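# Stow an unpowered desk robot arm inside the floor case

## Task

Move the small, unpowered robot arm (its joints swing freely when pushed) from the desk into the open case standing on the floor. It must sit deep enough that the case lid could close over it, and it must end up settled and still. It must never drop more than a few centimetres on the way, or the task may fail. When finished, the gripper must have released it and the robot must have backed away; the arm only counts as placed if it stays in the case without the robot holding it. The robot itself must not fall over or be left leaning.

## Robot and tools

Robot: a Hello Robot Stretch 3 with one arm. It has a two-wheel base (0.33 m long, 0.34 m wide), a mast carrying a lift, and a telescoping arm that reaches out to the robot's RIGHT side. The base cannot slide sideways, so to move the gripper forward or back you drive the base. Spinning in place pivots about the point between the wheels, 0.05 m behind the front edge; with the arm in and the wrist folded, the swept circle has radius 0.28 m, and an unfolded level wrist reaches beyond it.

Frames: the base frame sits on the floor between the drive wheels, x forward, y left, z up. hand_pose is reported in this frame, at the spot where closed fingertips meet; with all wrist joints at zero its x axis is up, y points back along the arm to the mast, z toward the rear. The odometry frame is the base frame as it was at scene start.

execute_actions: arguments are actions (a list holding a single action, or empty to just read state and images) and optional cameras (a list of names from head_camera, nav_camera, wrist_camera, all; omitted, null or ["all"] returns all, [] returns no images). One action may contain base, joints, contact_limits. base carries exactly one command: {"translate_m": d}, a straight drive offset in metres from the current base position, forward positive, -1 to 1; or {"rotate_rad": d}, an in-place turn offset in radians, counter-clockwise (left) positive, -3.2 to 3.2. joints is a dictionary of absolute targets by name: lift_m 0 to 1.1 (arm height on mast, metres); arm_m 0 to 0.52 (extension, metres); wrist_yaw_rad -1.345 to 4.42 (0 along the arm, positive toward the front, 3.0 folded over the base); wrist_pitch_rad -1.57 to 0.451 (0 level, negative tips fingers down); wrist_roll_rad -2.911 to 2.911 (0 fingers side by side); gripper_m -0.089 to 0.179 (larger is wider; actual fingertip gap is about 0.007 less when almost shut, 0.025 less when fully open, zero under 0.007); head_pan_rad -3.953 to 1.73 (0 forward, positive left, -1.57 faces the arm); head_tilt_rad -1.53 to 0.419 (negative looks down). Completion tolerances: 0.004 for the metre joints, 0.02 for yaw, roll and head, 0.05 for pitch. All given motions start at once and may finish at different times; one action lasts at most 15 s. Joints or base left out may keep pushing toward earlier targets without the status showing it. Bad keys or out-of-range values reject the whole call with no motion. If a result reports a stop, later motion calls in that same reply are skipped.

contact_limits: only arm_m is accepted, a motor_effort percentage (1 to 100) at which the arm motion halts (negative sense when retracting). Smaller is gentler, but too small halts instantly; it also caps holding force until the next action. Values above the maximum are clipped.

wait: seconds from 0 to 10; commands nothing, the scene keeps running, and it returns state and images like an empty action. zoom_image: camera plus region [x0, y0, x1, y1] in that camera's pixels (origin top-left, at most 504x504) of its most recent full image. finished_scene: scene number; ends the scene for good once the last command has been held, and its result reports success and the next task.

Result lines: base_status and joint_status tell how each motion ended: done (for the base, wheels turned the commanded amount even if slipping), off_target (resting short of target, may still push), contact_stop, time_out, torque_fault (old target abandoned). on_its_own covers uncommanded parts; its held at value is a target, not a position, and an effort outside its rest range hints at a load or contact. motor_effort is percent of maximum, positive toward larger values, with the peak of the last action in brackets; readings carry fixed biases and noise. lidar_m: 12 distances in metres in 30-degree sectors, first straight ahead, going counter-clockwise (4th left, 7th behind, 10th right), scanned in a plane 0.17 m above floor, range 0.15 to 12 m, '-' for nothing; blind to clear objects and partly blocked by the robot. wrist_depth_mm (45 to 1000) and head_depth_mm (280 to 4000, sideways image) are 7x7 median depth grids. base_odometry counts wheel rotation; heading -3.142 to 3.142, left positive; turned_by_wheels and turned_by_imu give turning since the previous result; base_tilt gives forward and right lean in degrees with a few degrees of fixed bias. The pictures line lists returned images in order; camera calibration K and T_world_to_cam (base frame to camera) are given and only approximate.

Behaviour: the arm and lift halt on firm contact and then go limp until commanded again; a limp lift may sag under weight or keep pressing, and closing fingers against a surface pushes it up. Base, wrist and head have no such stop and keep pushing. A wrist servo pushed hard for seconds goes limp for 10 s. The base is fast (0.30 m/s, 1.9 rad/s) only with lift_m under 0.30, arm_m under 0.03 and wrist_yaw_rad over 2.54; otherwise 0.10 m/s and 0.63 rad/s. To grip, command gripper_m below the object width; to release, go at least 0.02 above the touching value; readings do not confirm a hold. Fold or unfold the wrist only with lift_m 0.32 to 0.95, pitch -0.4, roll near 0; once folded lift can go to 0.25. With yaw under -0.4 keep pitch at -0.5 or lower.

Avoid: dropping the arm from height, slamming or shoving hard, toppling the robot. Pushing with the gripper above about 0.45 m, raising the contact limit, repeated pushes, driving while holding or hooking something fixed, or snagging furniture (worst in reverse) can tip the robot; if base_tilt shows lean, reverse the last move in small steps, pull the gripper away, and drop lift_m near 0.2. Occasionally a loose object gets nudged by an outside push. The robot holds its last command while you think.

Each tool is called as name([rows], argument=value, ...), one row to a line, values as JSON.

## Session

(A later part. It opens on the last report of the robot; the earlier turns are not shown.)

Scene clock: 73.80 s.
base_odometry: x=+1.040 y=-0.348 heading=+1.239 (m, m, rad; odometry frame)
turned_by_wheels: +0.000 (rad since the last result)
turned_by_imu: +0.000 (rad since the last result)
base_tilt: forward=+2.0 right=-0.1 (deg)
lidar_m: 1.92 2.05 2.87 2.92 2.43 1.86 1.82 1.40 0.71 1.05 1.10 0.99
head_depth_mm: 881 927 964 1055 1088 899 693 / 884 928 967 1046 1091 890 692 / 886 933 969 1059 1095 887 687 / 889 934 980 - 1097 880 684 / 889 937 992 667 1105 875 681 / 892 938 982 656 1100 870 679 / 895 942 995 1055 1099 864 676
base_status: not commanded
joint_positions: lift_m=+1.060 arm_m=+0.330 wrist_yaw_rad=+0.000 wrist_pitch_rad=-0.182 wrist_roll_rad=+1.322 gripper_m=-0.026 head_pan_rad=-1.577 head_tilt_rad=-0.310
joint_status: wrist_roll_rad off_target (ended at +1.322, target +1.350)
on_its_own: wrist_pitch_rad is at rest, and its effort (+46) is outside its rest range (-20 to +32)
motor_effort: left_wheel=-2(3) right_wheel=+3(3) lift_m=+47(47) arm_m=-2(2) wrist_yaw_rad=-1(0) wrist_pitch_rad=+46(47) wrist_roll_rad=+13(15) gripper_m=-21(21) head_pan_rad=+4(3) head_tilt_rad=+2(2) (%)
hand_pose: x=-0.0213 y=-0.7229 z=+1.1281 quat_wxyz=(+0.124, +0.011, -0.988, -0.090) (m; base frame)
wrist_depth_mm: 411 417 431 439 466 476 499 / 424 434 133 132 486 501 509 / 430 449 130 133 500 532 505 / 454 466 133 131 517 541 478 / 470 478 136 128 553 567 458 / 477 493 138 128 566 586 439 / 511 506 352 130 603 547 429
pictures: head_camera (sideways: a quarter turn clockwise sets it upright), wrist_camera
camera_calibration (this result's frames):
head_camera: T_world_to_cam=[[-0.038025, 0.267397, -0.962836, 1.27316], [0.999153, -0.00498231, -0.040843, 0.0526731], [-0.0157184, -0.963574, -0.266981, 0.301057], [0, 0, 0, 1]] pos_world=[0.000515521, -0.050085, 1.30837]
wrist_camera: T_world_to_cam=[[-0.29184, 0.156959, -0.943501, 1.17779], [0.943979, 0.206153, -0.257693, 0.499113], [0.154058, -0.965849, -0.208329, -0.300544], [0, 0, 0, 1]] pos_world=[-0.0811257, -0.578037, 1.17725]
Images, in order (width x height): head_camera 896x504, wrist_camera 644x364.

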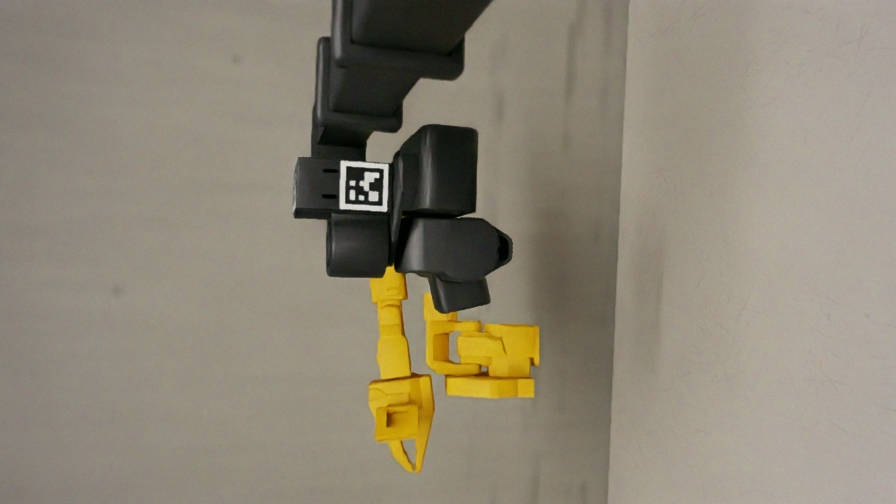

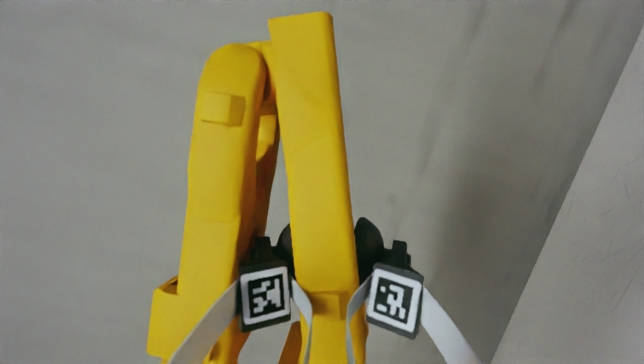

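execute_actions([
  {"joints":{"wrist_pitch_rad":-1.5,"lift_m":1.09}},
], cameras=["wrist_camera"])

execute_actions([
  {"base":{"rotate_rad":1.418}},
], cameras=[])

execute_actions([
  {"base":{"translate_m":1.0}},
], cameras=[])

execute_actions([
  {"base":{"translate_m":1.0},"joints":{"lift_m":0.6,"arm_m":0.25}},
], cameras=[])

execute_actions([
  {"base":{"translate_m":0.264}},
], cameras=[])

execute_actions([
  {"base":{"rotate_rad":1.313},"joints":{"head_tilt_rad":-1.05,"head_pan_rad":-1.6}},
], cameras=["head_camera"])

Scene clock: 84.30 s.
base_odometry: x=+1.040 y=-0.348 heading=+1.239 (m, m, rad; odometry frame)
turned_by_wheels: +0.000 (rad since the last result)
turned_by_imu: +0.000 (rad since the last result)
base_tilt: forward=+2.0 right=-0.1 (deg)
lidar_m: 1.92 2.04 2.86 2.92 2.43 1.86 1.82 1.40 0.71 1.04 1.10 0.99
head_depth_mm: 881 925 - 1033 1091 899 696 / 881 930 997 1038 1094 858 694 / 886 930 - 1048 1099 508 688 / 886 933 973 - 1110 495 684 / 891 937 988 1040 1107 497 680 / 893 940 991 1048 1101 495 434 / 898 942 997 1053 1094 462 433
base_status: not commanded
joint_positions: lift_m=+1.090 arm_m=+0.330 wrist_yaw_rad=+0.000 wrist_pitch_rad=-1.499 wrist_roll_rad=+1.343 gripper_m=-0.026 head_pan_rad=-1.577 head_tilt_rad=-0.310
joint_status: all done
on_its_own: wrist_roll_rad moved +0.021 to your old target +1.350
motor_effort: left_wheel=-3(3) right_wheel=+3(4) lift_m=+48(49) arm_m=-2(2) wrist_yaw_rad=+0(1) wrist_pitch_rad=-1(44) wrist_roll_rad=+3(13) gripper_m=-18(21) head_pan_rad=+3(3) head_tilt_rad=+3(2) (%)
hand_pose: x=-0.0216 y=-0.4694 z=+0.9709 quat_wxyz=(+0.084, +0.077, -0.727, -0.677) (m; base frame)
wrist_depth_mm: 420 411 405 119 381 378 366 / 425 415 119 121 387 383 - / 438 424 124 125 398 385 - / 445 438 130 126 399 396 - / 450 446 136 126 409 401 - / 463 451 139 128 415 416 - / 474 462 454 135 428 - -
pictures: wrist_camera
camera_calibration (this result's frames):
wrist_camera: T_world_to_cam=[[-0.271494, 0.958666, -0.0851453, 0.533024], [0.95011, 0.28108, 0.135221, 0.0604246], [0.153565, -0.0441857, -0.98715, 1.10039], [0, 0, 0, 1]] pos_world=[-0.0816784, -0.479355, 1.12346]
Images, in order (width x height): wrist_camera 644x364.

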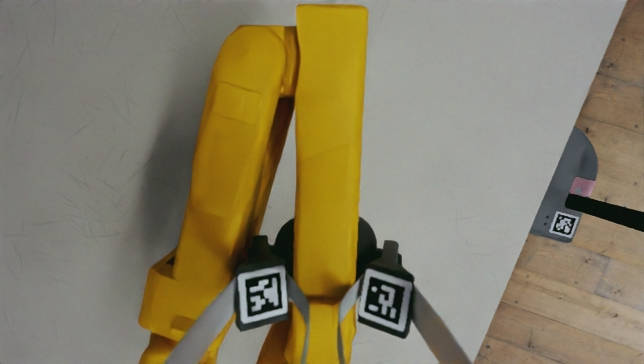

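Scene clock: 87.63 s.
base_odometry: x=+1.040 y=-0.348 heading=+2.657 (m, m, rad; odometry frame)
turned_by_wheels: +1.418 (rad since the last result)
turned_by_imu: +1.425 (rad since the last result)
base_tilt: forward=+1.9 right=+0.0 (deg)
lidar_m: 2.87 2.85 1.94 1.82 1.64 0.71 1.05 1.06 0.99 1.92 1.97 2.52
head_depth_mm: 1761 1847 - 2077 2161 897 697 / 1732 1822 1975 2071 2185 859 739 / 1697 1779 - 2016 2131 509 1532 / 1682 1766 1820 - 2105 494 1526 / 1655 1738 1840 1938 2066 492 1517 / 1641 1711 1813 1921 2018 495 433 / 1627 1705 1790 1910 1991 462 433
base_status: done
joint_positions: lift_m=+1.090 arm_m=+0.330 wrist_yaw_rad=+0.000 wrist_pitch_rad=-1.499 wrist_roll_rad=+1.343 gripper_m=-0.026 head_pan_rad=-1.577 head_tilt_rad=-0.309
joint_status: not commanded
motor_effort: left_wheel=-3(9) right_wheel=+4(9) lift_m=+48(48) arm_m=-2(2) wrist_yaw_rad=+0(0) wrist_pitch_rad=-1(1) wrist_roll_rad=+3(3) gripper_m=-18(18) head_pan_rad=+4(3) head_tilt_rad=+2(3) (%)
hand_pose: x=-0.0216 y=-0.4694 z=+0.9709 quat_wxyz=(+0.084, +0.077, -0.727, -0.677) (m; base frame)
wrist_depth_mm: - - 413 118 384 376 369 / - - 119 121 - - - / - - 123 124 - - - / - - 130 126 - - - / - - 136 126 - - - / - - 139 128 - - - / - - - 135 - - -
pictures: none
No camera images: the call's "cameras" was empty. Leave "cameras" out to get every camera's image.

Scene clock: 99.17 s.
base_odometry: x=+0.156 y=+0.118 heading=+2.657 (m, m, rad; odometry frame)
turned_by_wheels: +0.000 (rad since the last result)
turned_by_imu: -0.004 (rad since the last result)
base_tilt: forward=+2.1 right=-0.1 (deg)
lidar_m: 1.88 2.76 2.05 1.91 1.94 2.17 1.66 1.72 1.94 1.84 1.88 2.39
head_depth_mm: 1659 1756 - 1971 2098 1991 1548 / 1653 1739 1861 1944 2077 1912 1539 / 1631 1716 - 1943 2054 509 1532 / 1613 1698 1769 - 2029 494 1527 / 1590 1671 1765 1873 1986 492 1521 / 1567 1653 1744 1842 1942 494 433 / 1548 1626 1721 1818 1897 462 433
base_status: done
joint_positions: lift_m=+1.090 arm_m=+0.330 wrist_yaw_rad=+0.000 wrist_pitch_rad=-1.499 wrist_roll_rad=+1.343 gripper_m=-0.026 head_pan_rad=-1.577 head_tilt_rad=-0.309
joint_status: not commanded
motor_effort: left_wheel=-3(4) right_wheel=+3(9) lift_m=+48(48) arm_m=-2(2) wrist_yaw_rad=+0(0) wrist_pitch_rad=-1(1) wrist_roll_rad=+3(3) gripper_m=-18(18) head_pan_rad=+3(4) head_tilt_rad=+2(3) (%)
hand_pose: x=-0.0216 y=-0.4694 z=+0.9709 quat_wxyz=(+0.084, +0.077, -0.727, -0.677) (m; base frame)
wrist_depth_mm: - - - 118 - - - / - - 119 121 - - - / - - 122 124 - - - / - - 130 126 - - - / - - 136 126 - - - / - - 139 129 - - - / - - - 136 - - -
pictures: none
No camera images: the call's "cameras" was empty. Leave "cameras" out to get every camera's image.

Scene clock: 110.37 s.
base_odometry: x=-0.729 y=+0.584 heading=+2.657 (m, m, rad; odometry frame)
turned_by_wheels: +0.000 (rad since the last result)
turned_by_imu: -0.003 (rad since the last result)
base_tilt: forward=+2.0 right=+0.1 (deg)
lidar_m: 0.95 1.75 2.14 2.01 2.04 2.61 2.66 2.64 1.87 1.75 1.77 0.92
head_depth_mm: 1586 1687 1776 1889 2015 1999 1559 / 1565 1646 1750 1849 1971 1970 1543 / 1549 1629 1719 1820 1950 1979 1538 / 1530 1596 1696 1795 1918 1954 1526 / 1500 1578 1663 1775 1889 1944 1522 / 1487 1557 1655 1740 1849 1924 1512 / 1468 1536 1624 1711 1816 1885 1506
base_status: done
joint_positions: lift_m=+0.600 arm_m=+0.250 wrist_yaw_rad=+0.000 wrist_pitch_rad=-1.499 wrist_roll_rad=+1.343 gripper_m=-0.026 head_pan_rad=-1.577 head_tilt_rad=-0.309
joint_status: all done
motor_effort: left_wheel=-2(4) right_wheel=+3(8) lift_m=+37(40) arm_m=-2(3) wrist_yaw_rad=-1(0) wrist_pitch_rad=-1(1) wrist_roll_rad=+3(3) gripper_m=-18(19) head_pan_rad=+3(3) head_tilt_rad=+2(2) (%)
hand_pose: x=-0.0216 y=-0.3893 z=+0.4814 quat_wxyz=(+0.083, +0.077, -0.727, -0.677) (m; base frame)
wrist_depth_mm: 673 635 629 119 587 593 575 / 678 650 119 121 608 587 585 / 686 669 123 125 615 619 - / 691 678 129 126 647 - - / 698 699 136 126 658 - - / 730 722 139 129 656 641 624 / 722 728 713 135 673 651 647
pictures: none
No camera images: the call's "cameras" was empty. Leave "cameras" out to get every camera's image.

Scene clock: 114.20 s.
base_odometry: x=-0.963 y=+0.707 heading=+2.657 (m, m, rad; odometry frame)
turned_by_wheels: +0.000 (rad since the last result)
turned_by_imu: -0.001 (rad since the last result)
base_tilt: forward=+2.0 right=-0.1 (deg)
lidar_m: 0.69 1.48 1.89 2.03 2.06 2.64 2.91 2.71 1.84 1.72 1.75 0.68
head_depth_mm: 1566 1657 1747 1855 1986 2018 1547 / 1540 1633 1725 1833 1950 1993 1542 / 1522 1611 1692 1802 1920 1959 1536 / 1498 1583 1672 1773 1882 1964 1531 / 1484 1561 1643 1741 1851 1922 1516 / 1459 1545 1615 1727 1825 1884 1511 / 1441 1508 1597 1687 1794 1852 1508
base_status: done
joint_positions: lift_m=+0.600 arm_m=+0.250 wrist_yaw_rad=+0.000 wrist_pitch_rad=-1.499 wrist_roll_rad=+1.343 gripper_m=-0.026 head_pan_rad=-1.577 head_tilt_rad=-0.309
joint_status: not commanded
motor_effort: left_wheel=-2(2) right_wheel=+3(7) lift_m=+36(36) arm_m=-2(3) wrist_yaw_rad=-1(0) wrist_pitch_rad=+0(0) wrist_roll_rad=+3(3) gripper_m=-18(19) head_pan_rad=+3(3) head_tilt_rad=+2(2) (%)
hand_pose: x=-0.0216 y=-0.3893 z=+0.4814 quat_wxyz=(+0.083, +0.077, -0.727, -0.677) (m; base frame)
wrist_depth_mm: 662 637 645 118 596 596 582 / 678 661 120 121 613 594 576 / 696 665 123 125 622 607 - / 705 686 129 126 632 - - / 711 718 136 126 655 - - / 723 717 139 128 693 641 612 / 754 725 703 135 679 652 637
pictures: none
No camera images: the call's "cameras" was empty. Leave "cameras" out to get every camera's image.

Scene clock: 117.23 s.
base_odometry: x=-0.963 y=+0.707 heading=-2.314 (m, m, rad; odometry frame)
turned_by_wheels: +1.313 (rad since the last result)
turned_by_imu: +1.319 (rad since the last result)
base_tilt: forward=+2.0 right=+0.0 (deg)
lidar_m: 2.05 2.03 2.25 2.91 3.28 2.11 1.73 1.72 0.68 0.70 0.69 1.61
head_depth_mm: 1725 1991 1763 1535 1356 1220 1104 / 1636 1936 1744 1523 1351 1234 - / 1560 1890 1756 - 1273 1214 - / 1496 1791 1740 - 1272 1208 - / 1431 1698 1716 1151 854 1199 1086 / 1373 1619 1695 1416 1262 1191 1087 / 1327 1547 1676 1476 1320 1185 1077
base_status: done
joint_positions: lift_m=+0.600 arm_m=+0.250 wrist_yaw_rad=+0.000 wrist_pitch_rad=-1.499 wrist_roll_rad=+1.343 gripper_m=-0.026 head_pan_rad=-1.593 head_tilt_rad=-1.037
joint_status: all done
motor_effort: left_wheel=-3(8) right_wheel=+3(8) lift_m=+36(37) arm_m=-2(3) wrist_yaw_rad=+0(0) wrist_pitch_rad=-1(1) wrist_roll_rad=+3(3) gripper_m=-18(18) head_pan_rad=-4(9) head_tilt_rad=-4(27) (%)
hand_pose: x=-0.0216 y=-0.3893 z=+0.4814 quat_wxyz=(+0.083, +0.077, -0.727, -0.677) (m; base frame)
wrist_depth_mm: 342 460 505 118 607 595 585 / 361 500 119 121 609 600 592 / 377 509 122 125 619 608 - / 399 526 130 127 641 - - / 410 536 136 126 643 - - / 417 492 139 129 640 647 623 / 733 717 691 135 663 653 640
pictures: head_camera (sideways: a quarter turn clockwise sets it upright)
camera_calibration (this result's frames):
head_camera: T_world_to_cam=[[-0.0207499, 0.840362, -0.541629, 0.723942], [0.999537, 0.0053726, -0.0299567, 0.038463], [-0.0222645, -0.541999, -0.840084, 1.04667], [0, 0, 0, 1]] pos_world=[-0.000119894, -0.0412877, 1.27255]
Images, in order (width x height): head_camera 896x504.

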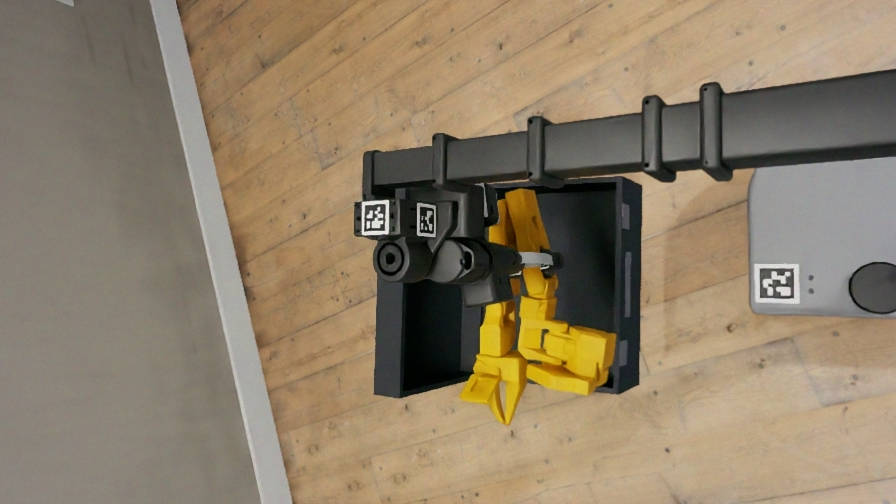

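execute_actions([
  {"base":{"translate_m":-0.04},"joints":{"arm_m":0.383,"lift_m":0.4}},
], cameras=["head_camera","wrist_camera"])

execute_actions([
  {"joints":{"lift_m":0.31}},
], cameras=["head_camera","wrist_camera"])

zoom_image(camera="head_camera", region=[350,150,690,450])

Scene clock: 126.10 s.
base_odometry: x=-0.936 y=+0.736 heading=-2.314 (m, m, rad; odometry frame)
turned_by_wheels: +0.000 (rad since the last result)
turned_by_imu: +0.001 (rad since the last result)
base_tilt: forward=+2.0 right=-0.1 (deg)
lidar_m: 2.08 2.07 2.28 2.91 3.27 2.07 1.69 1.68 1.82 0.67 0.70 1.62
head_depth_mm: 1739 2012 1759 1530 1355 1225 1107 / 1651 1947 1744 1515 1354 1210 1117 / 1575 1877 1730 1515 1325 1208 - / 1514 1827 1712 1089 1297 1213 - / 1451 1713 1709 1150 1260 1196 1089 / 1385 1635 1703 1249 1276 1189 1082 / 1337 1558 1681 1479 1318 1184 1081
base_status: done
joint_positions: lift_m=+0.400 arm_m=+0.383 wrist_yaw_rad=+0.000 wrist_pitch_rad=-1.500 wrist_roll_rad=+1.343 gripper_m=-0.026 head_pan_rad=-1.593 head_tilt_rad=-1.037
joint_status: all done
motor_effort: left_wheel=-3(8) right_wheel=+4(6) lift_m=+36(37) arm_m=+3(1) wrist_yaw_rad=+0(0) wrist_pitch_rad=+0(0) wrist_roll_rad=+3(3) gripper_m=-19(18) head_pan_rad=-5(5) head_tilt_rad=-5(5) (%)
hand_pose: x=-0.0216 y=-0.5214 z=+0.2814 quat_wxyz=(+0.083, +0.077, -0.727, -0.678) (m; base frame)
wrist_depth_mm: 200 263 292 118 414 403 390 / 211 280 119 121 334 403 399 / 220 299 123 125 396 347 404 / 234 307 129 126 412 364 412 / 248 315 136 126 413 426 419 / 264 317 139 128 379 436 436 / 280 331 440 135 429 443 444
pictures: head_camera (sideways: a quarter turn clockwise sets it upright), wrist_camera
camera_calibration (this result's frames):
head_camera: T_world_to_cam=[[-0.0207461, 0.840362, -0.541629, 0.723942], [0.999537, 0.00536807, -0.0299567, 0.038463], [-0.022267, -0.541999, -0.840084, 1.04667], [0, 0, 0, 1]] pos_world=[-0.000120081, -0.0412877, 1.27255]
wrist_camera: T_world_to_cam=[[-0.270735, 0.95901, -0.0836784, 0.523927], [0.950325, 0.280124, 0.135698, 0.167654], [0.153576, -0.0427835, -0.98721, 0.418117], [0, 0, 0, 1]] pos_world=[-0.0816924, -0.531527, 0.433861]
Images, in order (width x height): head_camera 896x504, wrist_camera 644x364.

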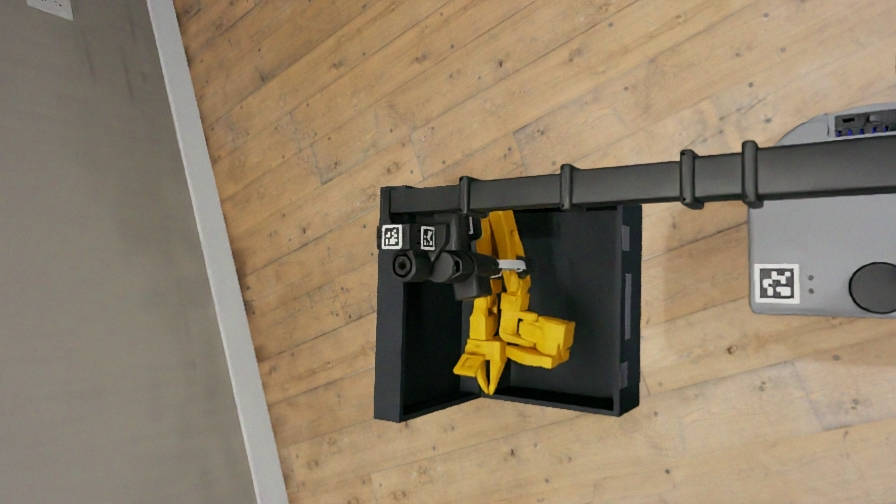

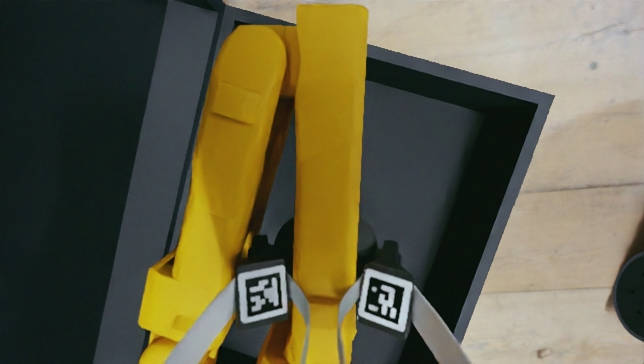

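Scene clock: 127.77 s.
base_odometry: x=-0.936 y=+0.736 heading=-2.314 (m, m, rad; odometry frame)
turned_by_wheels: +0.000 (rad since the last result)
turned_by_imu: +0.000 (rad since the last result)
base_tilt: forward=+2.1 right=+0.0 (deg)
lidar_m: 2.08 2.07 2.28 2.90 3.26 2.07 1.69 1.68 1.82 0.43 0.46 1.62
head_depth_mm: 1739 2008 1758 1524 1354 1218 1106 / 1650 1935 1749 1519 1342 1215 1118 / 1576 1874 1739 1483 1347 1219 - / 1509 1796 1723 1150 1284 1211 - / 1453 1717 1708 1205 1256 1200 1089 / 1391 1641 1695 1260 1269 1192 1083 / 1336 1563 1684 1479 1323 1187 1077
base_status: not commanded
joint_positions: lift_m=+0.310 arm_m=+0.383 wrist_yaw_rad=+0.000 wrist_pitch_rad=-1.500 wrist_roll_rad=+1.343 gripper_m=-0.026 head_pan_rad=-1.593 head_tilt_rad=-1.037
joint_status: all done
motor_effort: left_wheel=-3(3) right_wheel=+4(3) lift_m=+36(36) arm_m=+2(3) wrist_yaw_rad=+0(0) wrist_pitch_rad=+0(0) wrist_roll_rad=+3(3) gripper_m=-18(19) head_pan_rad=-4(5) head_tilt_rad=-5(5) (%)
hand_pose: x=-0.0216 y=-0.5214 z=+0.1914 quat_wxyz=(+0.083, +0.077, -0.727, -0.678) (m; base frame)
wrist_depth_mm: 199 204 240 118 209 316 313 / 208 212 120 121 307 238 199 / 214 219 123 124 317 305 221 / 219 227 130 126 321 295 228 / 222 241 136 126 325 275 328 / 226 235 139 129 332 251 338 / 235 241 351 135 339 242 351
pictures: head_camera (sideways: a quarter turn clockwise sets it upright), wrist_camera
camera_calibration (this result's frames):
head_camera: T_world_to_cam=[[-0.020746, 0.840362, -0.541629, 0.723942], [0.999537, 0.00536795, -0.0299567, 0.038463], [-0.022267, -0.541999, -0.840084, 1.04667], [0, 0, 0, 1]] pos_world=[-0.000120086, -0.0412877, 1.27255]
wrist_camera: T_world_to_cam=[[-0.270736, 0.95901, -0.0836784, 0.516396], [0.950325, 0.280124, 0.135698, 0.179867], [0.153576, -0.0427834, -0.98721, 0.329268], [0, 0, 0, 1]] pos_world=[-0.0816924, -0.531527, 0.343861]
Images, in order (width x height): head_camera 896x504, wrist_camera 644x364.

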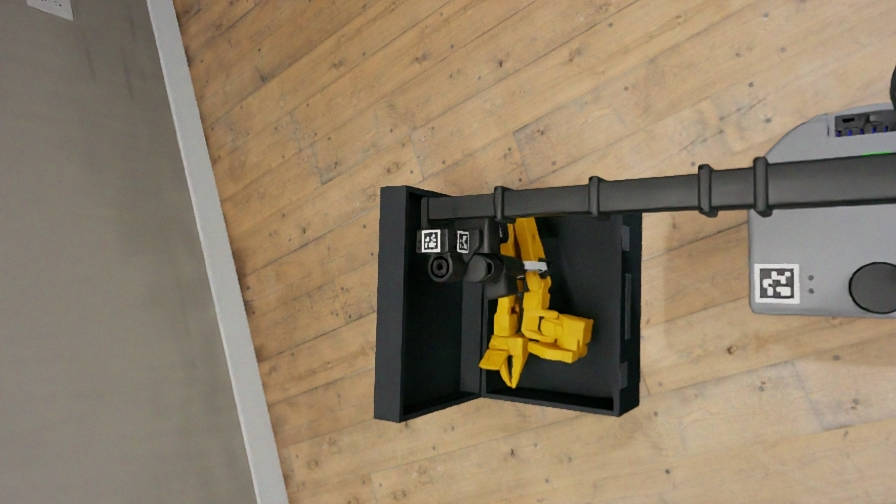

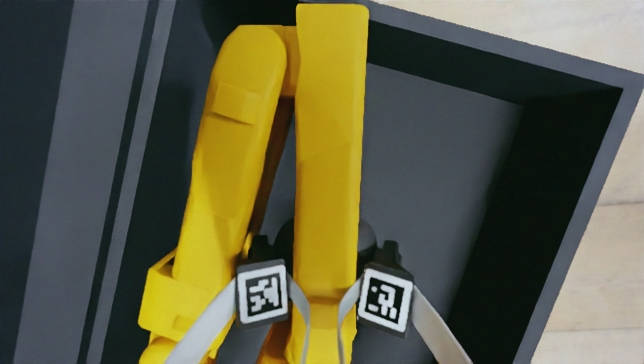

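Region (350, 150, 690, 450) of head_camera's 896x504 image, scaled by 1.482, with more detail than that image has; it fills the top 445 rows of this view, and the rest is white.

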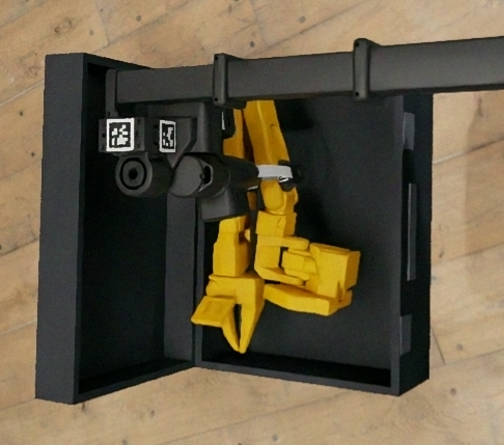

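execute_actions([
  {"joints":{"lift_m":0.23}},
], cameras=["head_camera"])

execute_actions([
  {"joints":{"lift_m":0.185}},
], cameras=["wrist_camera"])

execute_actions([
  {"joints":{"gripper_m":0.05}},
], cameras=["wrist_camera"])

execute_actions([
  {"joints":{"lift_m":0.27}},
], cameras=["wrist_camera","head_camera"])

Scene clock: 132.63 s.
base_odometry: x=-0.936 y=+0.736 heading=-2.314 (m, m, rad; odometry frame)
turned_by_wheels: +0.000 (rad since the last result)
turned_by_imu: +0.000 (rad since the last result)
base_tilt: forward=+1.9 right=+0.0 (deg)
lidar_m: 2.09 2.07 2.28 2.90 3.26 2.07 1.69 1.68 1.81 0.57 0.70 1.62
head_depth_mm: 1747 2006 1751 1530 1352 1218 1106 / 1652 1934 1738 1521 1347 1210 1117 / 1578 1885 1732 1487 1341 1226 - / 1518 1808 1719 1147 1272 1211 - / 1451 1717 1703 1262 1241 1194 1089 / 1389 1643 1693 1280 1279 1190 1087 / 1333 1563 1674 1483 1313 1184 1077
base_status: not commanded
joint_positions: lift_m=+0.230 arm_m=+0.383 wrist_yaw_rad=+0.000 wrist_pitch_rad=-1.500 wrist_roll_rad=+1.343 gripper_m=-0.026 head_pan_rad=-1.593 head_tilt_rad=-1.037
joint_status: all done
motor_effort: left_wheel=-3(3) right_wheel=+4(4) lift_m=+36(37) arm_m=+2(2) wrist_yaw_rad=+0(0) wrist_pitch_rad=+0(0) wrist_roll_rad=+3(3) gripper_m=-18(18) head_pan_rad=-4(4) head_tilt_rad=-4(5) (%)
hand_pose: x=-0.0216 y=-0.5214 z=+0.1114 quat_wxyz=(+0.083, +0.077, -0.727, -0.678) (m; base frame)
wrist_depth_mm: 142 184 238 118 191 157 135 / 150 194 120 121 232 225 185 / 157 209 123 125 235 231 204 / 166 225 129 126 239 236 191 / 175 242 136 125 244 238 180 / 187 221 139 129 244 243 171 / 199 238 265 135 257 229 163
pictures: head_camera (sideways: a quarter turn clockwise sets it upright)
camera_calibration (this result's frames):
head_camera: T_world_to_cam=[[-0.0207462, 0.840362, -0.541629, 0.723943], [0.999537, 0.00536818, -0.0299567, 0.038463], [-0.0222669, -0.542, -0.840084, 1.04667], [0, 0, 0, 1]] pos_world=[-0.000120076, -0.0412877, 1.27255]
Images, in order (width x height): head_camera 896x504.

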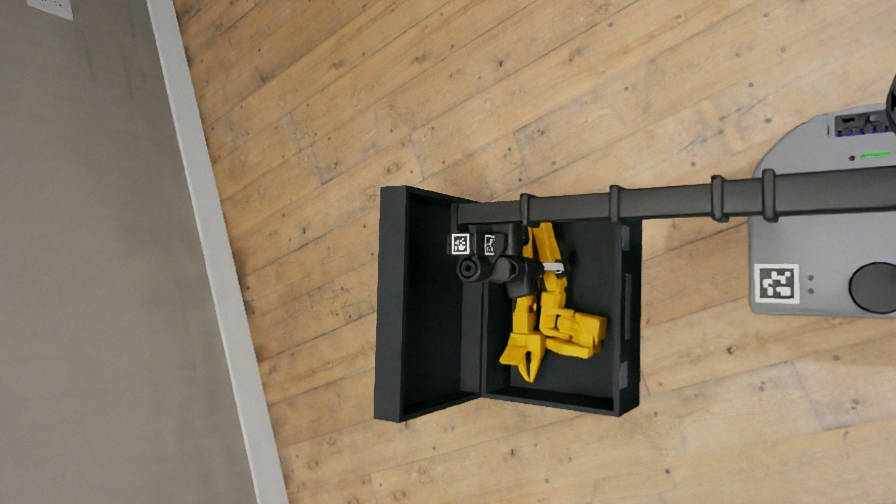

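Scene clock: 133.87 s.
base_odometry: x=-0.936 y=+0.736 heading=-2.314 (m, m, rad; odometry frame)
turned_by_wheels: +0.000 (rad since the last result)
turned_by_imu: +0.000 (rad since the last result)
base_tilt: forward=+2.0 right=+0.0 (deg)
lidar_m: 2.08 2.07 2.28 2.91 3.26 2.07 1.69 1.68 1.81 0.67 0.70 1.62
head_depth_mm: 1741 2010 1762 1529 1357 1215 1111 / 1655 1934 1729 1520 1349 1211 1113 / 1581 1889 1726 1488 1343 1215 - / 1507 1813 1721 1195 1271 1213 - / 1445 1714 1703 1259 1266 1197 1093 / 1385 1634 1697 1278 1281 1190 1085 / 1329 1568 1684 1478 1315 1186 1081
base_status: not commanded
joint_positions: lift_m=+0.185 arm_m=+0.383 wrist_yaw_rad=+0.000 wrist_pitch_rad=-1.502 wrist_roll_rad=+1.347 gripper_m=-0.026 head_pan_rad=-1.593 head_tilt_rad=-1.037
joint_status: all done
motor_effort: left_wheel=-4(4) right_wheel=+6(7) lift_m=+30(34) arm_m=+3(3) wrist_yaw_rad=+0(0) wrist_pitch_rad=+1(1) wrist_roll_rad=+1(3) gripper_m=-18(19) head_pan_rad=-5(5) head_tilt_rad=-5(5) (%)
hand_pose: x=-0.0216 y=-0.5210 z=+0.0666 quat_wxyz=(+0.082, +0.076, -0.726, -0.678) (m; base frame)
wrist_depth_mm: 143 183 195 131 186 158 136 / 149 196 130 132 189 185 182 / 159 204 130 133 193 189 184 / 167 209 135 131 197 193 188 / 175 215 137 128 200 196 180 / 187 213 139 129 203 199 171 / 201 225 216 131 210 205 162
pictures: wrist_camera
camera_calibration (this result's frames):
wrist_camera: T_world_to_cam=[[-0.266967, 0.960186, -0.0822912, 0.506202], [0.951374, 0.276205, 0.136378, 0.194628], [0.153677, -0.0418814, -0.987233, 0.206587], [0, 0, 0, 1]] pos_world=[-0.0817726, -0.531153, 0.219062]
Images, in order (width x height): wrist_camera 644x364.

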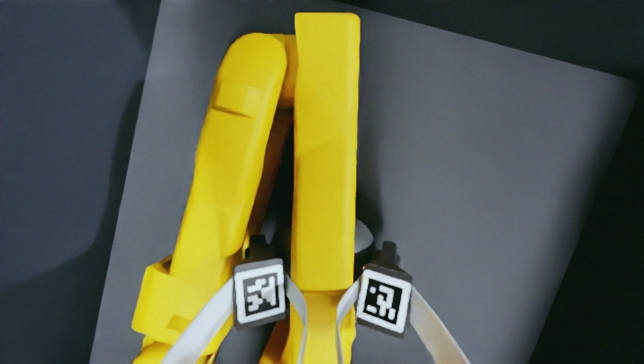

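Scene clock: 135.13 s.
base_odometry: x=-0.936 y=+0.736 heading=-2.314 (m, m, rad; odometry frame)
turned_by_wheels: +0.000 (rad since the last result)
turned_by_imu: +0.000 (rad since the last result)
base_tilt: forward=+2.0 right=-0.2 (deg)
lidar_m: 2.08 2.07 2.28 2.91 3.28 2.07 1.69 1.68 1.81 0.67 0.70 1.62
head_depth_mm: 1738 1998 1755 1525 1354 1220 1109 / 1649 1939 1741 1519 1353 1211 1117 / 1579 1888 1729 1474 1342 1216 - / 1510 1812 1714 1200 1275 1218 - / 1449 1718 1712 1259 1261 1198 1086 / 1389 1634 1712 1286 1276 1191 1085 / 1343 1558 1691 1474 1312 1187 1080
base_status: not commanded
joint_positions: lift_m=+0.185 arm_m=+0.383 wrist_yaw_rad=-0.001 wrist_pitch_rad=-1.502 wrist_roll_rad=+1.350 gripper_m=+0.050 head_pan_rad=-1.593 head_tilt_rad=-1.037
joint_status: all done
motor_effort: left_wheel=-2(4) right_wheel=+4(6) lift_m=+34(34) arm_m=+2(3) wrist_yaw_rad=+1(0) wrist_pitch_rad=+1(1) wrist_roll_rad=+0(1) gripper_m=+2(80) head_pan_rad=-5(5) head_tilt_rad=-4(5) (%)
hand_pose: x=-0.0216 y=-0.5211 z=+0.0665 quat_wxyz=(+0.081, +0.075, -0.726, -0.678) (m; base frame)
wrist_depth_mm: 143 184 194 132 185 160 136 / 150 196 136 132 187 185 180 / 158 203 139 133 194 187 183 / 166 210 147 132 196 192 188 / 175 201 151 129 198 196 180 / 187 158 - 131 - 199 170 / 199 159 217 138 209 203 162
pictures: wrist_camera
camera_calibration (this result's frames):
wrist_camera: T_world_to_cam=[[-0.264099, 0.960958, -0.0825252, 0.50673], [0.95217, 0.273403, 0.136465, 0.193209], [0.1537, -0.0425376, -0.987201, 0.206109], [0, 0, 0, 1]] pos_world=[-0.0818199, -0.531003, 0.218922]
Images, in order (width x height): wrist_camera 644x364.

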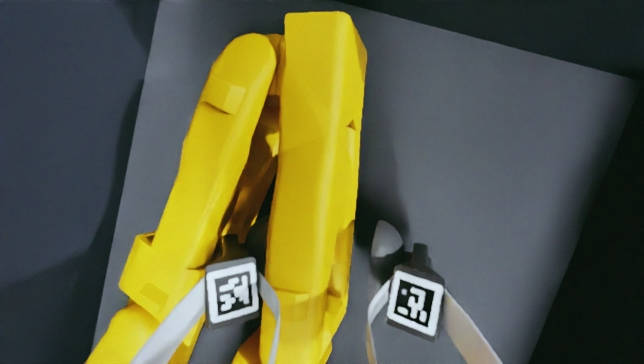

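Scene clock: 136.73 s.
base_odometry: x=-0.936 y=+0.736 heading=-2.314 (m, m, rad; odometry frame)
turned_by_wheels: +0.000 (rad since the last result)
turned_by_imu: +0.000 (rad since the last result)
base_tilt: forward=+1.9 right=+0.0 (deg)
lidar_m: 2.09 2.07 2.29 2.91 3.28 2.06 1.69 1.68 1.81 0.51 0.70 1.62
head_depth_mm: 1734 1996 1751 1520 1355 1216 1104 / 1661 1949 1748 1513 1350 1214 1118 / 1579 1884 1732 1481 1339 1226 - / 1512 1803 1723 1149 1288 1210 - / 1446 1721 1714 1257 1262 1197 1089 / 1384 1641 1692 1281 1282 1187 1088 / 1337 1562 1693 1485 1317 1186 1077
base_status: not commanded
joint_positions: lift_m=+0.270 arm_m=+0.383 wrist_yaw_rad=-0.001 wrist_pitch_rad=-1.501 wrist_roll_rad=+1.350 gripper_m=+0.050 head_pan_rad=-1.593 head_tilt_rad=-1.037
joint_status: all done
motor_effort: left_wheel=-3(3) right_wheel=+3(3) lift_m=+46(48) arm_m=+2(2) wrist_yaw_rad=+0(0) wrist_pitch_rad=+1(1) wrist_roll_rad=+0(0) gripper_m=+1(3) head_pan_rad=-4(5) head_tilt_rad=-4(5) (%)
hand_pose: x=-0.0216 y=-0.5212 z=+0.1510 quat_wxyz=(+0.081, +0.075, -0.727, -0.678) (m; base frame)
wrist_depth_mm: 166 173 79 184 192 163 155 / 169 93 85 120 269 241 187 / 173 97 96 128 274 267 203 / 179 113 111 125 279 274 189 / 185 194 139 127 283 271 180 / 193 214 - 135 - 251 184 / 199 251 242 176 213 221 187
pictures: head_camera (sideways: a quarter turn clockwise sets it upright), wrist_camera
camera_calibration (this result's frames):
head_camera: T_world_to_cam=[[-0.0207461, 0.840366, -0.541622, 0.723933], [0.999537, 0.00536843, -0.0299565, 0.0384627], [-0.0222667, -0.541992, -0.840088, 1.04667], [0, 0, 0, 1]] pos_world=[-0.000120071, -0.0412874, 1.27255]
wrist_camera: T_world_to_cam=[[-0.264099, 0.960928, -0.0828756, 0.513836], [0.95217, 0.273453, 0.136365, 0.181737], [0.1537, -0.0428977, -0.987186, 0.289393], [0, 0, 0, 1]] pos_world=[-0.0818199, -0.531042, 0.303487]
Images, in order (width x height): head_camera 896x504, wrist_camera 644x364.

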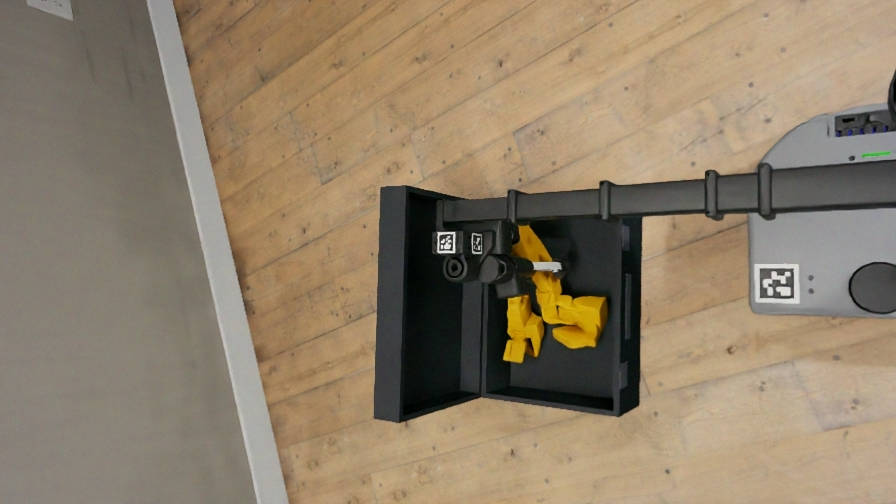

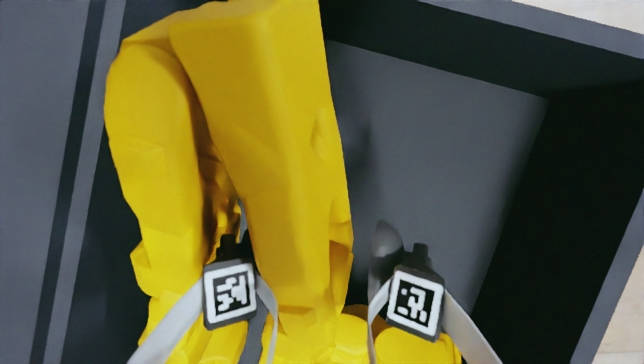

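execute_actions([
  {"joints":{"lift_m":0.18}},
], cameras=["wrist_camera"])

execute_actions([
  {"joints":{"gripper_m":0.095}},
], cameras=["wrist_camera","head_camera"])

Scene clock: 142.53 s.
base_odometry: x=-0.936 y=+0.736 heading=-2.314 (m, m, rad; odometry frame)
turned_by_wheels: +0.000 (rad since the last result)
turned_by_imu: +0.000 (rad since the last result)
base_tilt: forward=+2.0 right=-0.2 (deg)
lidar_m: 2.08 2.07 2.28 2.90 3.27 2.07 1.69 1.68 1.81 0.67 0.70 1.62
head_depth_mm: 1730 1989 1752 1529 1355 1219 1109 / 1652 1939 1742 1521 1347 1212 1119 / 1570 1884 1727 1483 1344 1208 - / 1503 1806 1716 1205 1269 1216 - / 1440 1725 1712 1257 1261 1195 1085 / 1400 1641 1688 1277 1277 1189 1088 / 1339 1566 1689 1484 1309 1182 1081
base_status: not commanded
joint_positions: lift_m=+0.180 arm_m=+0.383 wrist_yaw_rad=-0.001 wrist_pitch_rad=-1.504 wrist_roll_rad=+1.350 gripper_m=+0.050 head_pan_rad=-1.593 head_tilt_rad=-1.037
joint_status: all done
motor_effort: left_wheel=-3(4) right_wheel=+5(5) lift_m=+29(39) arm_m=+2(2) wrist_yaw_rad=+0(1) wrist_pitch_rad=+3(3) wrist_roll_rad=+0(0) gripper_m=+2(2) head_pan_rad=-4(5) head_tilt_rad=-5(5) (%)
hand_pose: x=-0.0216 y=-0.5203 z=+0.0617 quat_wxyz=(+0.081, +0.075, -0.725, -0.679) (m; base frame)
wrist_depth_mm: 144 184 189 130 182 159 136 / 151 194 134 130 185 181 177 / 158 199 137 132 189 185 179 / 166 203 146 128 192 187 182 / 177 199 157 127 194 190 178 / 189 152 - 127 - 194 169 / 198 156 213 129 205 198 162
pictures: wrist_camera
camera_calibration (this result's frames):
wrist_camera: T_world_to_cam=[[-0.264106, 0.961194, -0.0797121, 0.505561], [0.952168, 0.273009, 0.137267, 0.193405], [0.153702, -0.0396463, -0.987321, 0.202907], [0, 0, 0, 1]] pos_world=[-0.0818197, -0.530699, 0.214085]
Images, in order (width x height): wrist_camera 644x364.

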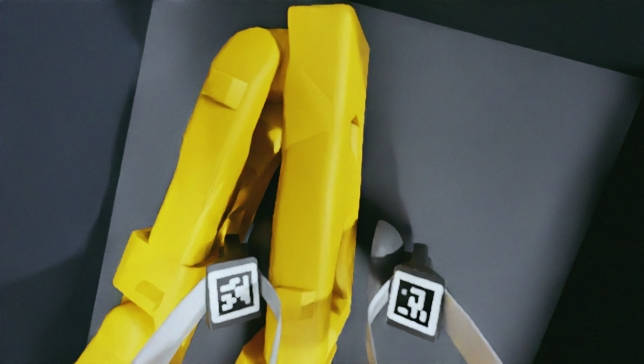

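Scene clock: 143.47 s.
base_odometry: x=-0.936 y=+0.736 heading=-2.314 (m, m, rad; odometry frame)
turned_by_wheels: +0.000 (rad since the last result)
turned_by_imu: +0.000 (rad since the last result)
base_tilt: forward=+1.9 right=-0.1 (deg)
lidar_m: 2.08 2.07 2.28 2.91 3.28 2.07 1.69 1.68 1.82 0.67 0.70 1.62
head_depth_mm: 1732 1989 1743 1532 1354 1219 1102 / 1656 1936 1744 1518 1345 1211 1119 / 1579 1886 1732 1484 1343 1209 - / 1506 1813 1719 1208 1275 1218 - / 1449 1711 1699 1261 1259 1194 1086 / 1393 1631 1695 1279 1278 1191 1085 / 1335 1562 1684 1477 1316 1186 1081
base_status: not commanded
joint_positions: lift_m=+0.180 arm_m=+0.383 wrist_yaw_rad=-0.001 wrist_pitch_rad=-1.514 wrist_roll_rad=+1.350 gripper_m=+0.095 head_pan_rad=-1.593 head_tilt_rad=-1.037
joint_status: all done
motor_effort: left_wheel=-3(3) right_wheel=+4(5) lift_m=+30(30) arm_m=+2(2) wrist_yaw_rad=+0(0) wrist_pitch_rad=+8(8) wrist_roll_rad=+0(0) gripper_m=+3(84) head_pan_rad=-5(5) head_tilt_rad=-4(5) (%)
hand_pose: x=-0.0216 y=-0.5178 z=+0.0617 quat_wxyz=(+0.080, +0.075, -0.722, -0.683) (m; base frame)
wrist_depth_mm: 147 185 131 184 181 160 137 / 153 173 132 188 184 182 178 / 161 139 134 189 189 186 181 / 171 145 131 194 192 188 183 / 181 150 127 198 198 191 175 / 182 151 127 201 200 194 166 / 186 191 131 205 205 198 158
pictures: head_camera (sideways: a quarter turn clockwise sets it upright), wrist_camera
camera_calibration (this result's frames):
head_camera: T_world_to_cam=[[-0.0207436, 0.84048, -0.541445, 0.723703], [0.999537, 0.00537475, -0.0299506, 0.038455], [-0.0222628, -0.541815, -0.840203, 1.04682], [0, 0, 0, 1]] pos_world=[-0.000119932, -0.0412813, 1.27254]
wrist_camera: T_world_to_cam=[[-0.264111, 0.961941, -0.0701127, 0.502891], [0.952165, 0.271631, 0.139992, 0.191811], [0.153709, -0.0297854, -0.987667, 0.208201], [0, 0, 0, 1]] pos_world=[-0.0818189, -0.529652, 0.21404]
Images, in order (width x height): head_camera 896x504, wrist_camera 644x364.

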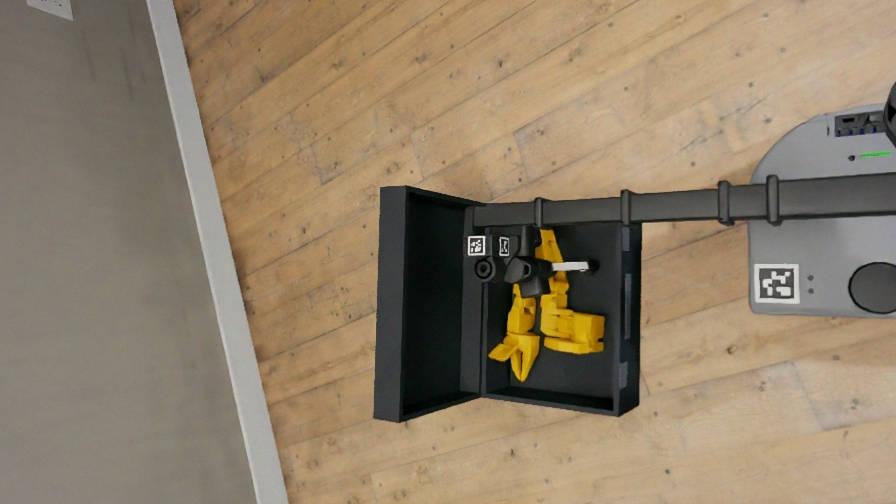

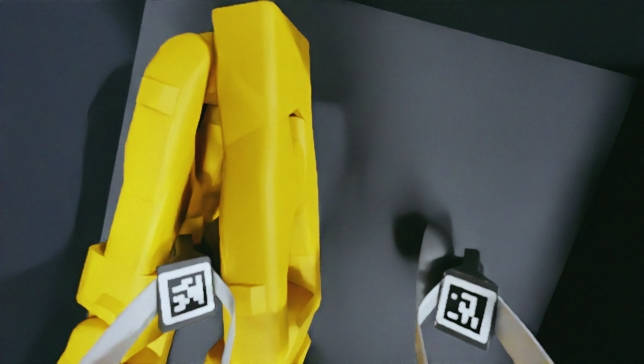

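execute_actions([
  {"joints":{"gripper_m":0.04}},
], cameras=["wrist_camera"])

execute_actions([
  {"joints":{"gripper_m":0.065}},
], cameras=["wrist_camera"])

execute_actions([
  {"joints":{"lift_m":0.215}},
], cameras=["wrist_camera"])

Scene clock: 149.50 s.
base_odometry: x=-0.936 y=+0.736 heading=-2.314 (m, m, rad; odometry frame)
turned_by_wheels: +0.000 (rad since the last result)
turned_by_imu: +0.000 (rad since the last result)
base_tilt: forward=+2.1 right=+0.0 (deg)
lidar_m: 2.08 2.07 2.28 2.90 3.25 2.07 1.69 1.68 1.81 0.67 0.70 1.62
head_depth_mm: 1742 2002 1748 1536 1359 1216 1108 / 1663 1935 1752 1522 1348 1211 1117 / 1580 1890 1733 1485 1341 1208 - / 1509 1799 1709 1200 1274 1214 - / 1444 1735 1706 1257 1265 1196 1088 / 1388 1638 1690 1280 1280 1189 1086 / 1338 1561 1686 1474 1312 1183 1082
base_status: not commanded
joint_positions: lift_m=+0.180 arm_m=+0.383 wrist_yaw_rad=-0.001 wrist_pitch_rad=-1.482 wrist_roll_rad=+1.350 gripper_m=+0.040 head_pan_rad=-1.593 head_tilt_rad=-1.037
joint_status: all done
motor_effort: left_wheel=-3(3) right_wheel=+3(4) lift_m=+30(30) arm_m=+2(3) wrist_yaw_rad=+0(1) wrist_pitch_rad=-10(11) wrist_roll_rad=+0(0) gripper_m=-1(81) head_pan_rad=-5(4) head_tilt_rad=-5(5) (%)
hand_pose: x=-0.0216 y=-0.5263 z=+0.0615 quat_wxyz=(+0.081, +0.074, -0.733, -0.671) (m; base frame)
wrist_depth_mm: 138 176 191 132 181 160 137 / 144 186 136 131 184 180 175 / 151 199 140 131 187 182 176 / 159 200 149 130 192 185 180 / 168 194 155 128 195 191 184 / 179 155 - 127 195 192 179 / 190 158 214 129 204 196 170
pictures: wrist_camera
camera_calibration (this result's frames):
wrist_camera: T_world_to_cam=[[-0.264101, 0.959125, -0.101633, 0.511512], [0.952172, 0.276066, 0.130983, 0.19704], [0.153687, -0.0621791, -0.986161, 0.190624], [0, 0, 0, 1]] pos_world=[-0.0818214, -0.533148, 0.214164]
Images, in order (width x height): wrist_camera 644x364.

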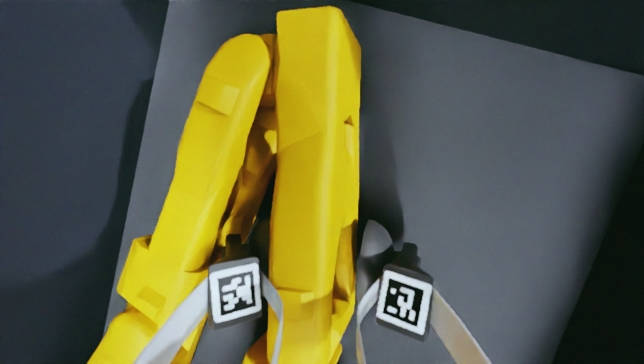

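Scene clock: 150.23 s.
base_odometry: x=-0.936 y=+0.736 heading=-2.314 (m, m, rad; odometry frame)
turned_by_wheels: +0.000 (rad since the last result)
turned_by_imu: +0.000 (rad since the last result)
base_tilt: forward=+2.2 right=-0.1 (deg)
lidar_m: 2.08 2.07 2.29 2.90 3.27 2.07 1.69 1.68 1.81 0.67 0.70 1.62
head_depth_mm: 1735 1999 1754 1526 1352 1215 1111 / 1655 1944 1739 1518 1347 1210 1121 / 1575 1886 1731 1485 1341 1205 - / 1505 1816 1722 1209 1278 1218 - / 1444 1718 1697 1253 1262 1194 1085 / 1393 1642 1695 1286 1279 1192 1086 / 1336 1568 1694 1483 1315 1186 1083
base_status: not commanded
joint_positions: lift_m=+0.180 arm_m=+0.383 wrist_yaw_rad=-0.001 wrist_pitch_rad=-1.503 wrist_roll_rad=+1.350 gripper_m=+0.065 head_pan_rad=-1.593 head_tilt_rad=-1.037
joint_status: all done
motor_effort: left_wheel=-3(3) right_wheel=+4(4) lift_m=+30(30) arm_m=+2(2) wrist_yaw_rad=+1(0) wrist_pitch_rad=+2(10) wrist_roll_rad=+0(0) gripper_m=+2(77) head_pan_rad=-4(4) head_tilt_rad=-5(5) (%)
hand_pose: x=-0.0216 y=-0.5207 z=+0.0616 quat_wxyz=(+0.081, +0.075, -0.726, -0.679) (m; base frame)
wrist_depth_mm: 143 184 188 130 182 159 136 / 150 195 134 131 184 181 176 / 157 194 137 133 188 183 179 / 167 195 148 136 193 187 182 / 176 150 149 140 195 191 179 / 187 150 128 166 - 196 170 / 193 157 213 147 203 198 163
pictures: wrist_camera
camera_calibration (this result's frames):
wrist_camera: T_world_to_cam=[[-0.264105, 0.96109, -0.0809554, 0.505954], [0.952168, 0.273186, 0.136913, 0.193629], [0.153702, -0.0409237, -0.98727, 0.202194], [0, 0, 0, 1]] pos_world=[-0.0818198, -0.53089, 0.214069]
Images, in order (width x height): wrist_camera 644x364.

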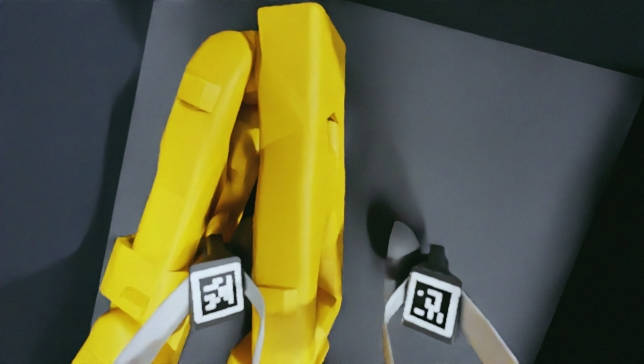

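Scene clock: 151.37 s.
base_odometry: x=-0.936 y=+0.736 heading=-2.314 (m, m, rad; odometry frame)
turned_by_wheels: +0.000 (rad since the last result)
turned_by_imu: +0.000 (rad since the last result)
base_tilt: forward=+2.0 right=-0.1 (deg)
lidar_m: 2.09 2.07 2.28 2.90 3.26 2.07 1.69 1.68 1.81 0.67 0.70 1.62
head_depth_mm: 1732 2004 1760 1531 1358 1222 1106 / 1651 1931 1747 1522 1345 1217 1121 / 1570 1888 1730 1480 1348 1219 - / 1513 1810 1722 1204 1286 1217 - / 1452 1720 1701 1254 1262 1195 1085 / 1388 1635 1695 1282 1273 1190 1086 / 1337 1565 1684 1477 1317 1181 1082
base_status: not commanded
joint_positions: lift_m=+0.215 arm_m=+0.383 wrist_yaw_rad=-0.001 wrist_pitch_rad=-1.500 wrist_roll_rad=+1.350 gripper_m=+0.065 head_pan_rad=-1.593 head_tilt_rad=-1.037
joint_status: all done
motor_effort: left_wheel=-3(3) right_wheel=+5(3) lift_m=+41(45) arm_m=+2(2) wrist_yaw_rad=+1(1) wrist_pitch_rad=+0(2) wrist_roll_rad=+0(0) gripper_m=+1(2) head_pan_rad=-4(4) head_tilt_rad=-4(5) (%)
hand_pose: x=-0.0216 y=-0.5215 z=+0.0962 quat_wxyz=(+0.081, +0.075, -0.727, -0.678) (m; base frame)
wrist_depth_mm: 142 182 226 214 193 159 137 / 149 195 175 167 217 212 188 / 157 211 175 168 224 217 203 / 166 224 183 165 225 221 191 / 176 216 184 164 232 223 181 / 186 221 - 165 - 227 171 / 197 213 252 192 240 216 162
pictures: wrist_camera
camera_calibration (this result's frames):
wrist_camera: T_world_to_cam=[[-0.264103, 0.960847, -0.0838002, 0.509631], [0.952169, 0.273588, 0.136101, 0.189393], [0.153699, -0.0438471, -0.987144, 0.234749], [0, 0, 0, 1]] pos_world=[-0.08182, -0.5312, 0.248661]
Images, in order (width x height): wrist_camera 644x364.

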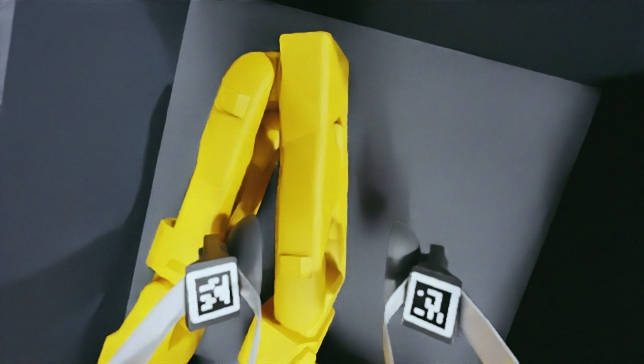

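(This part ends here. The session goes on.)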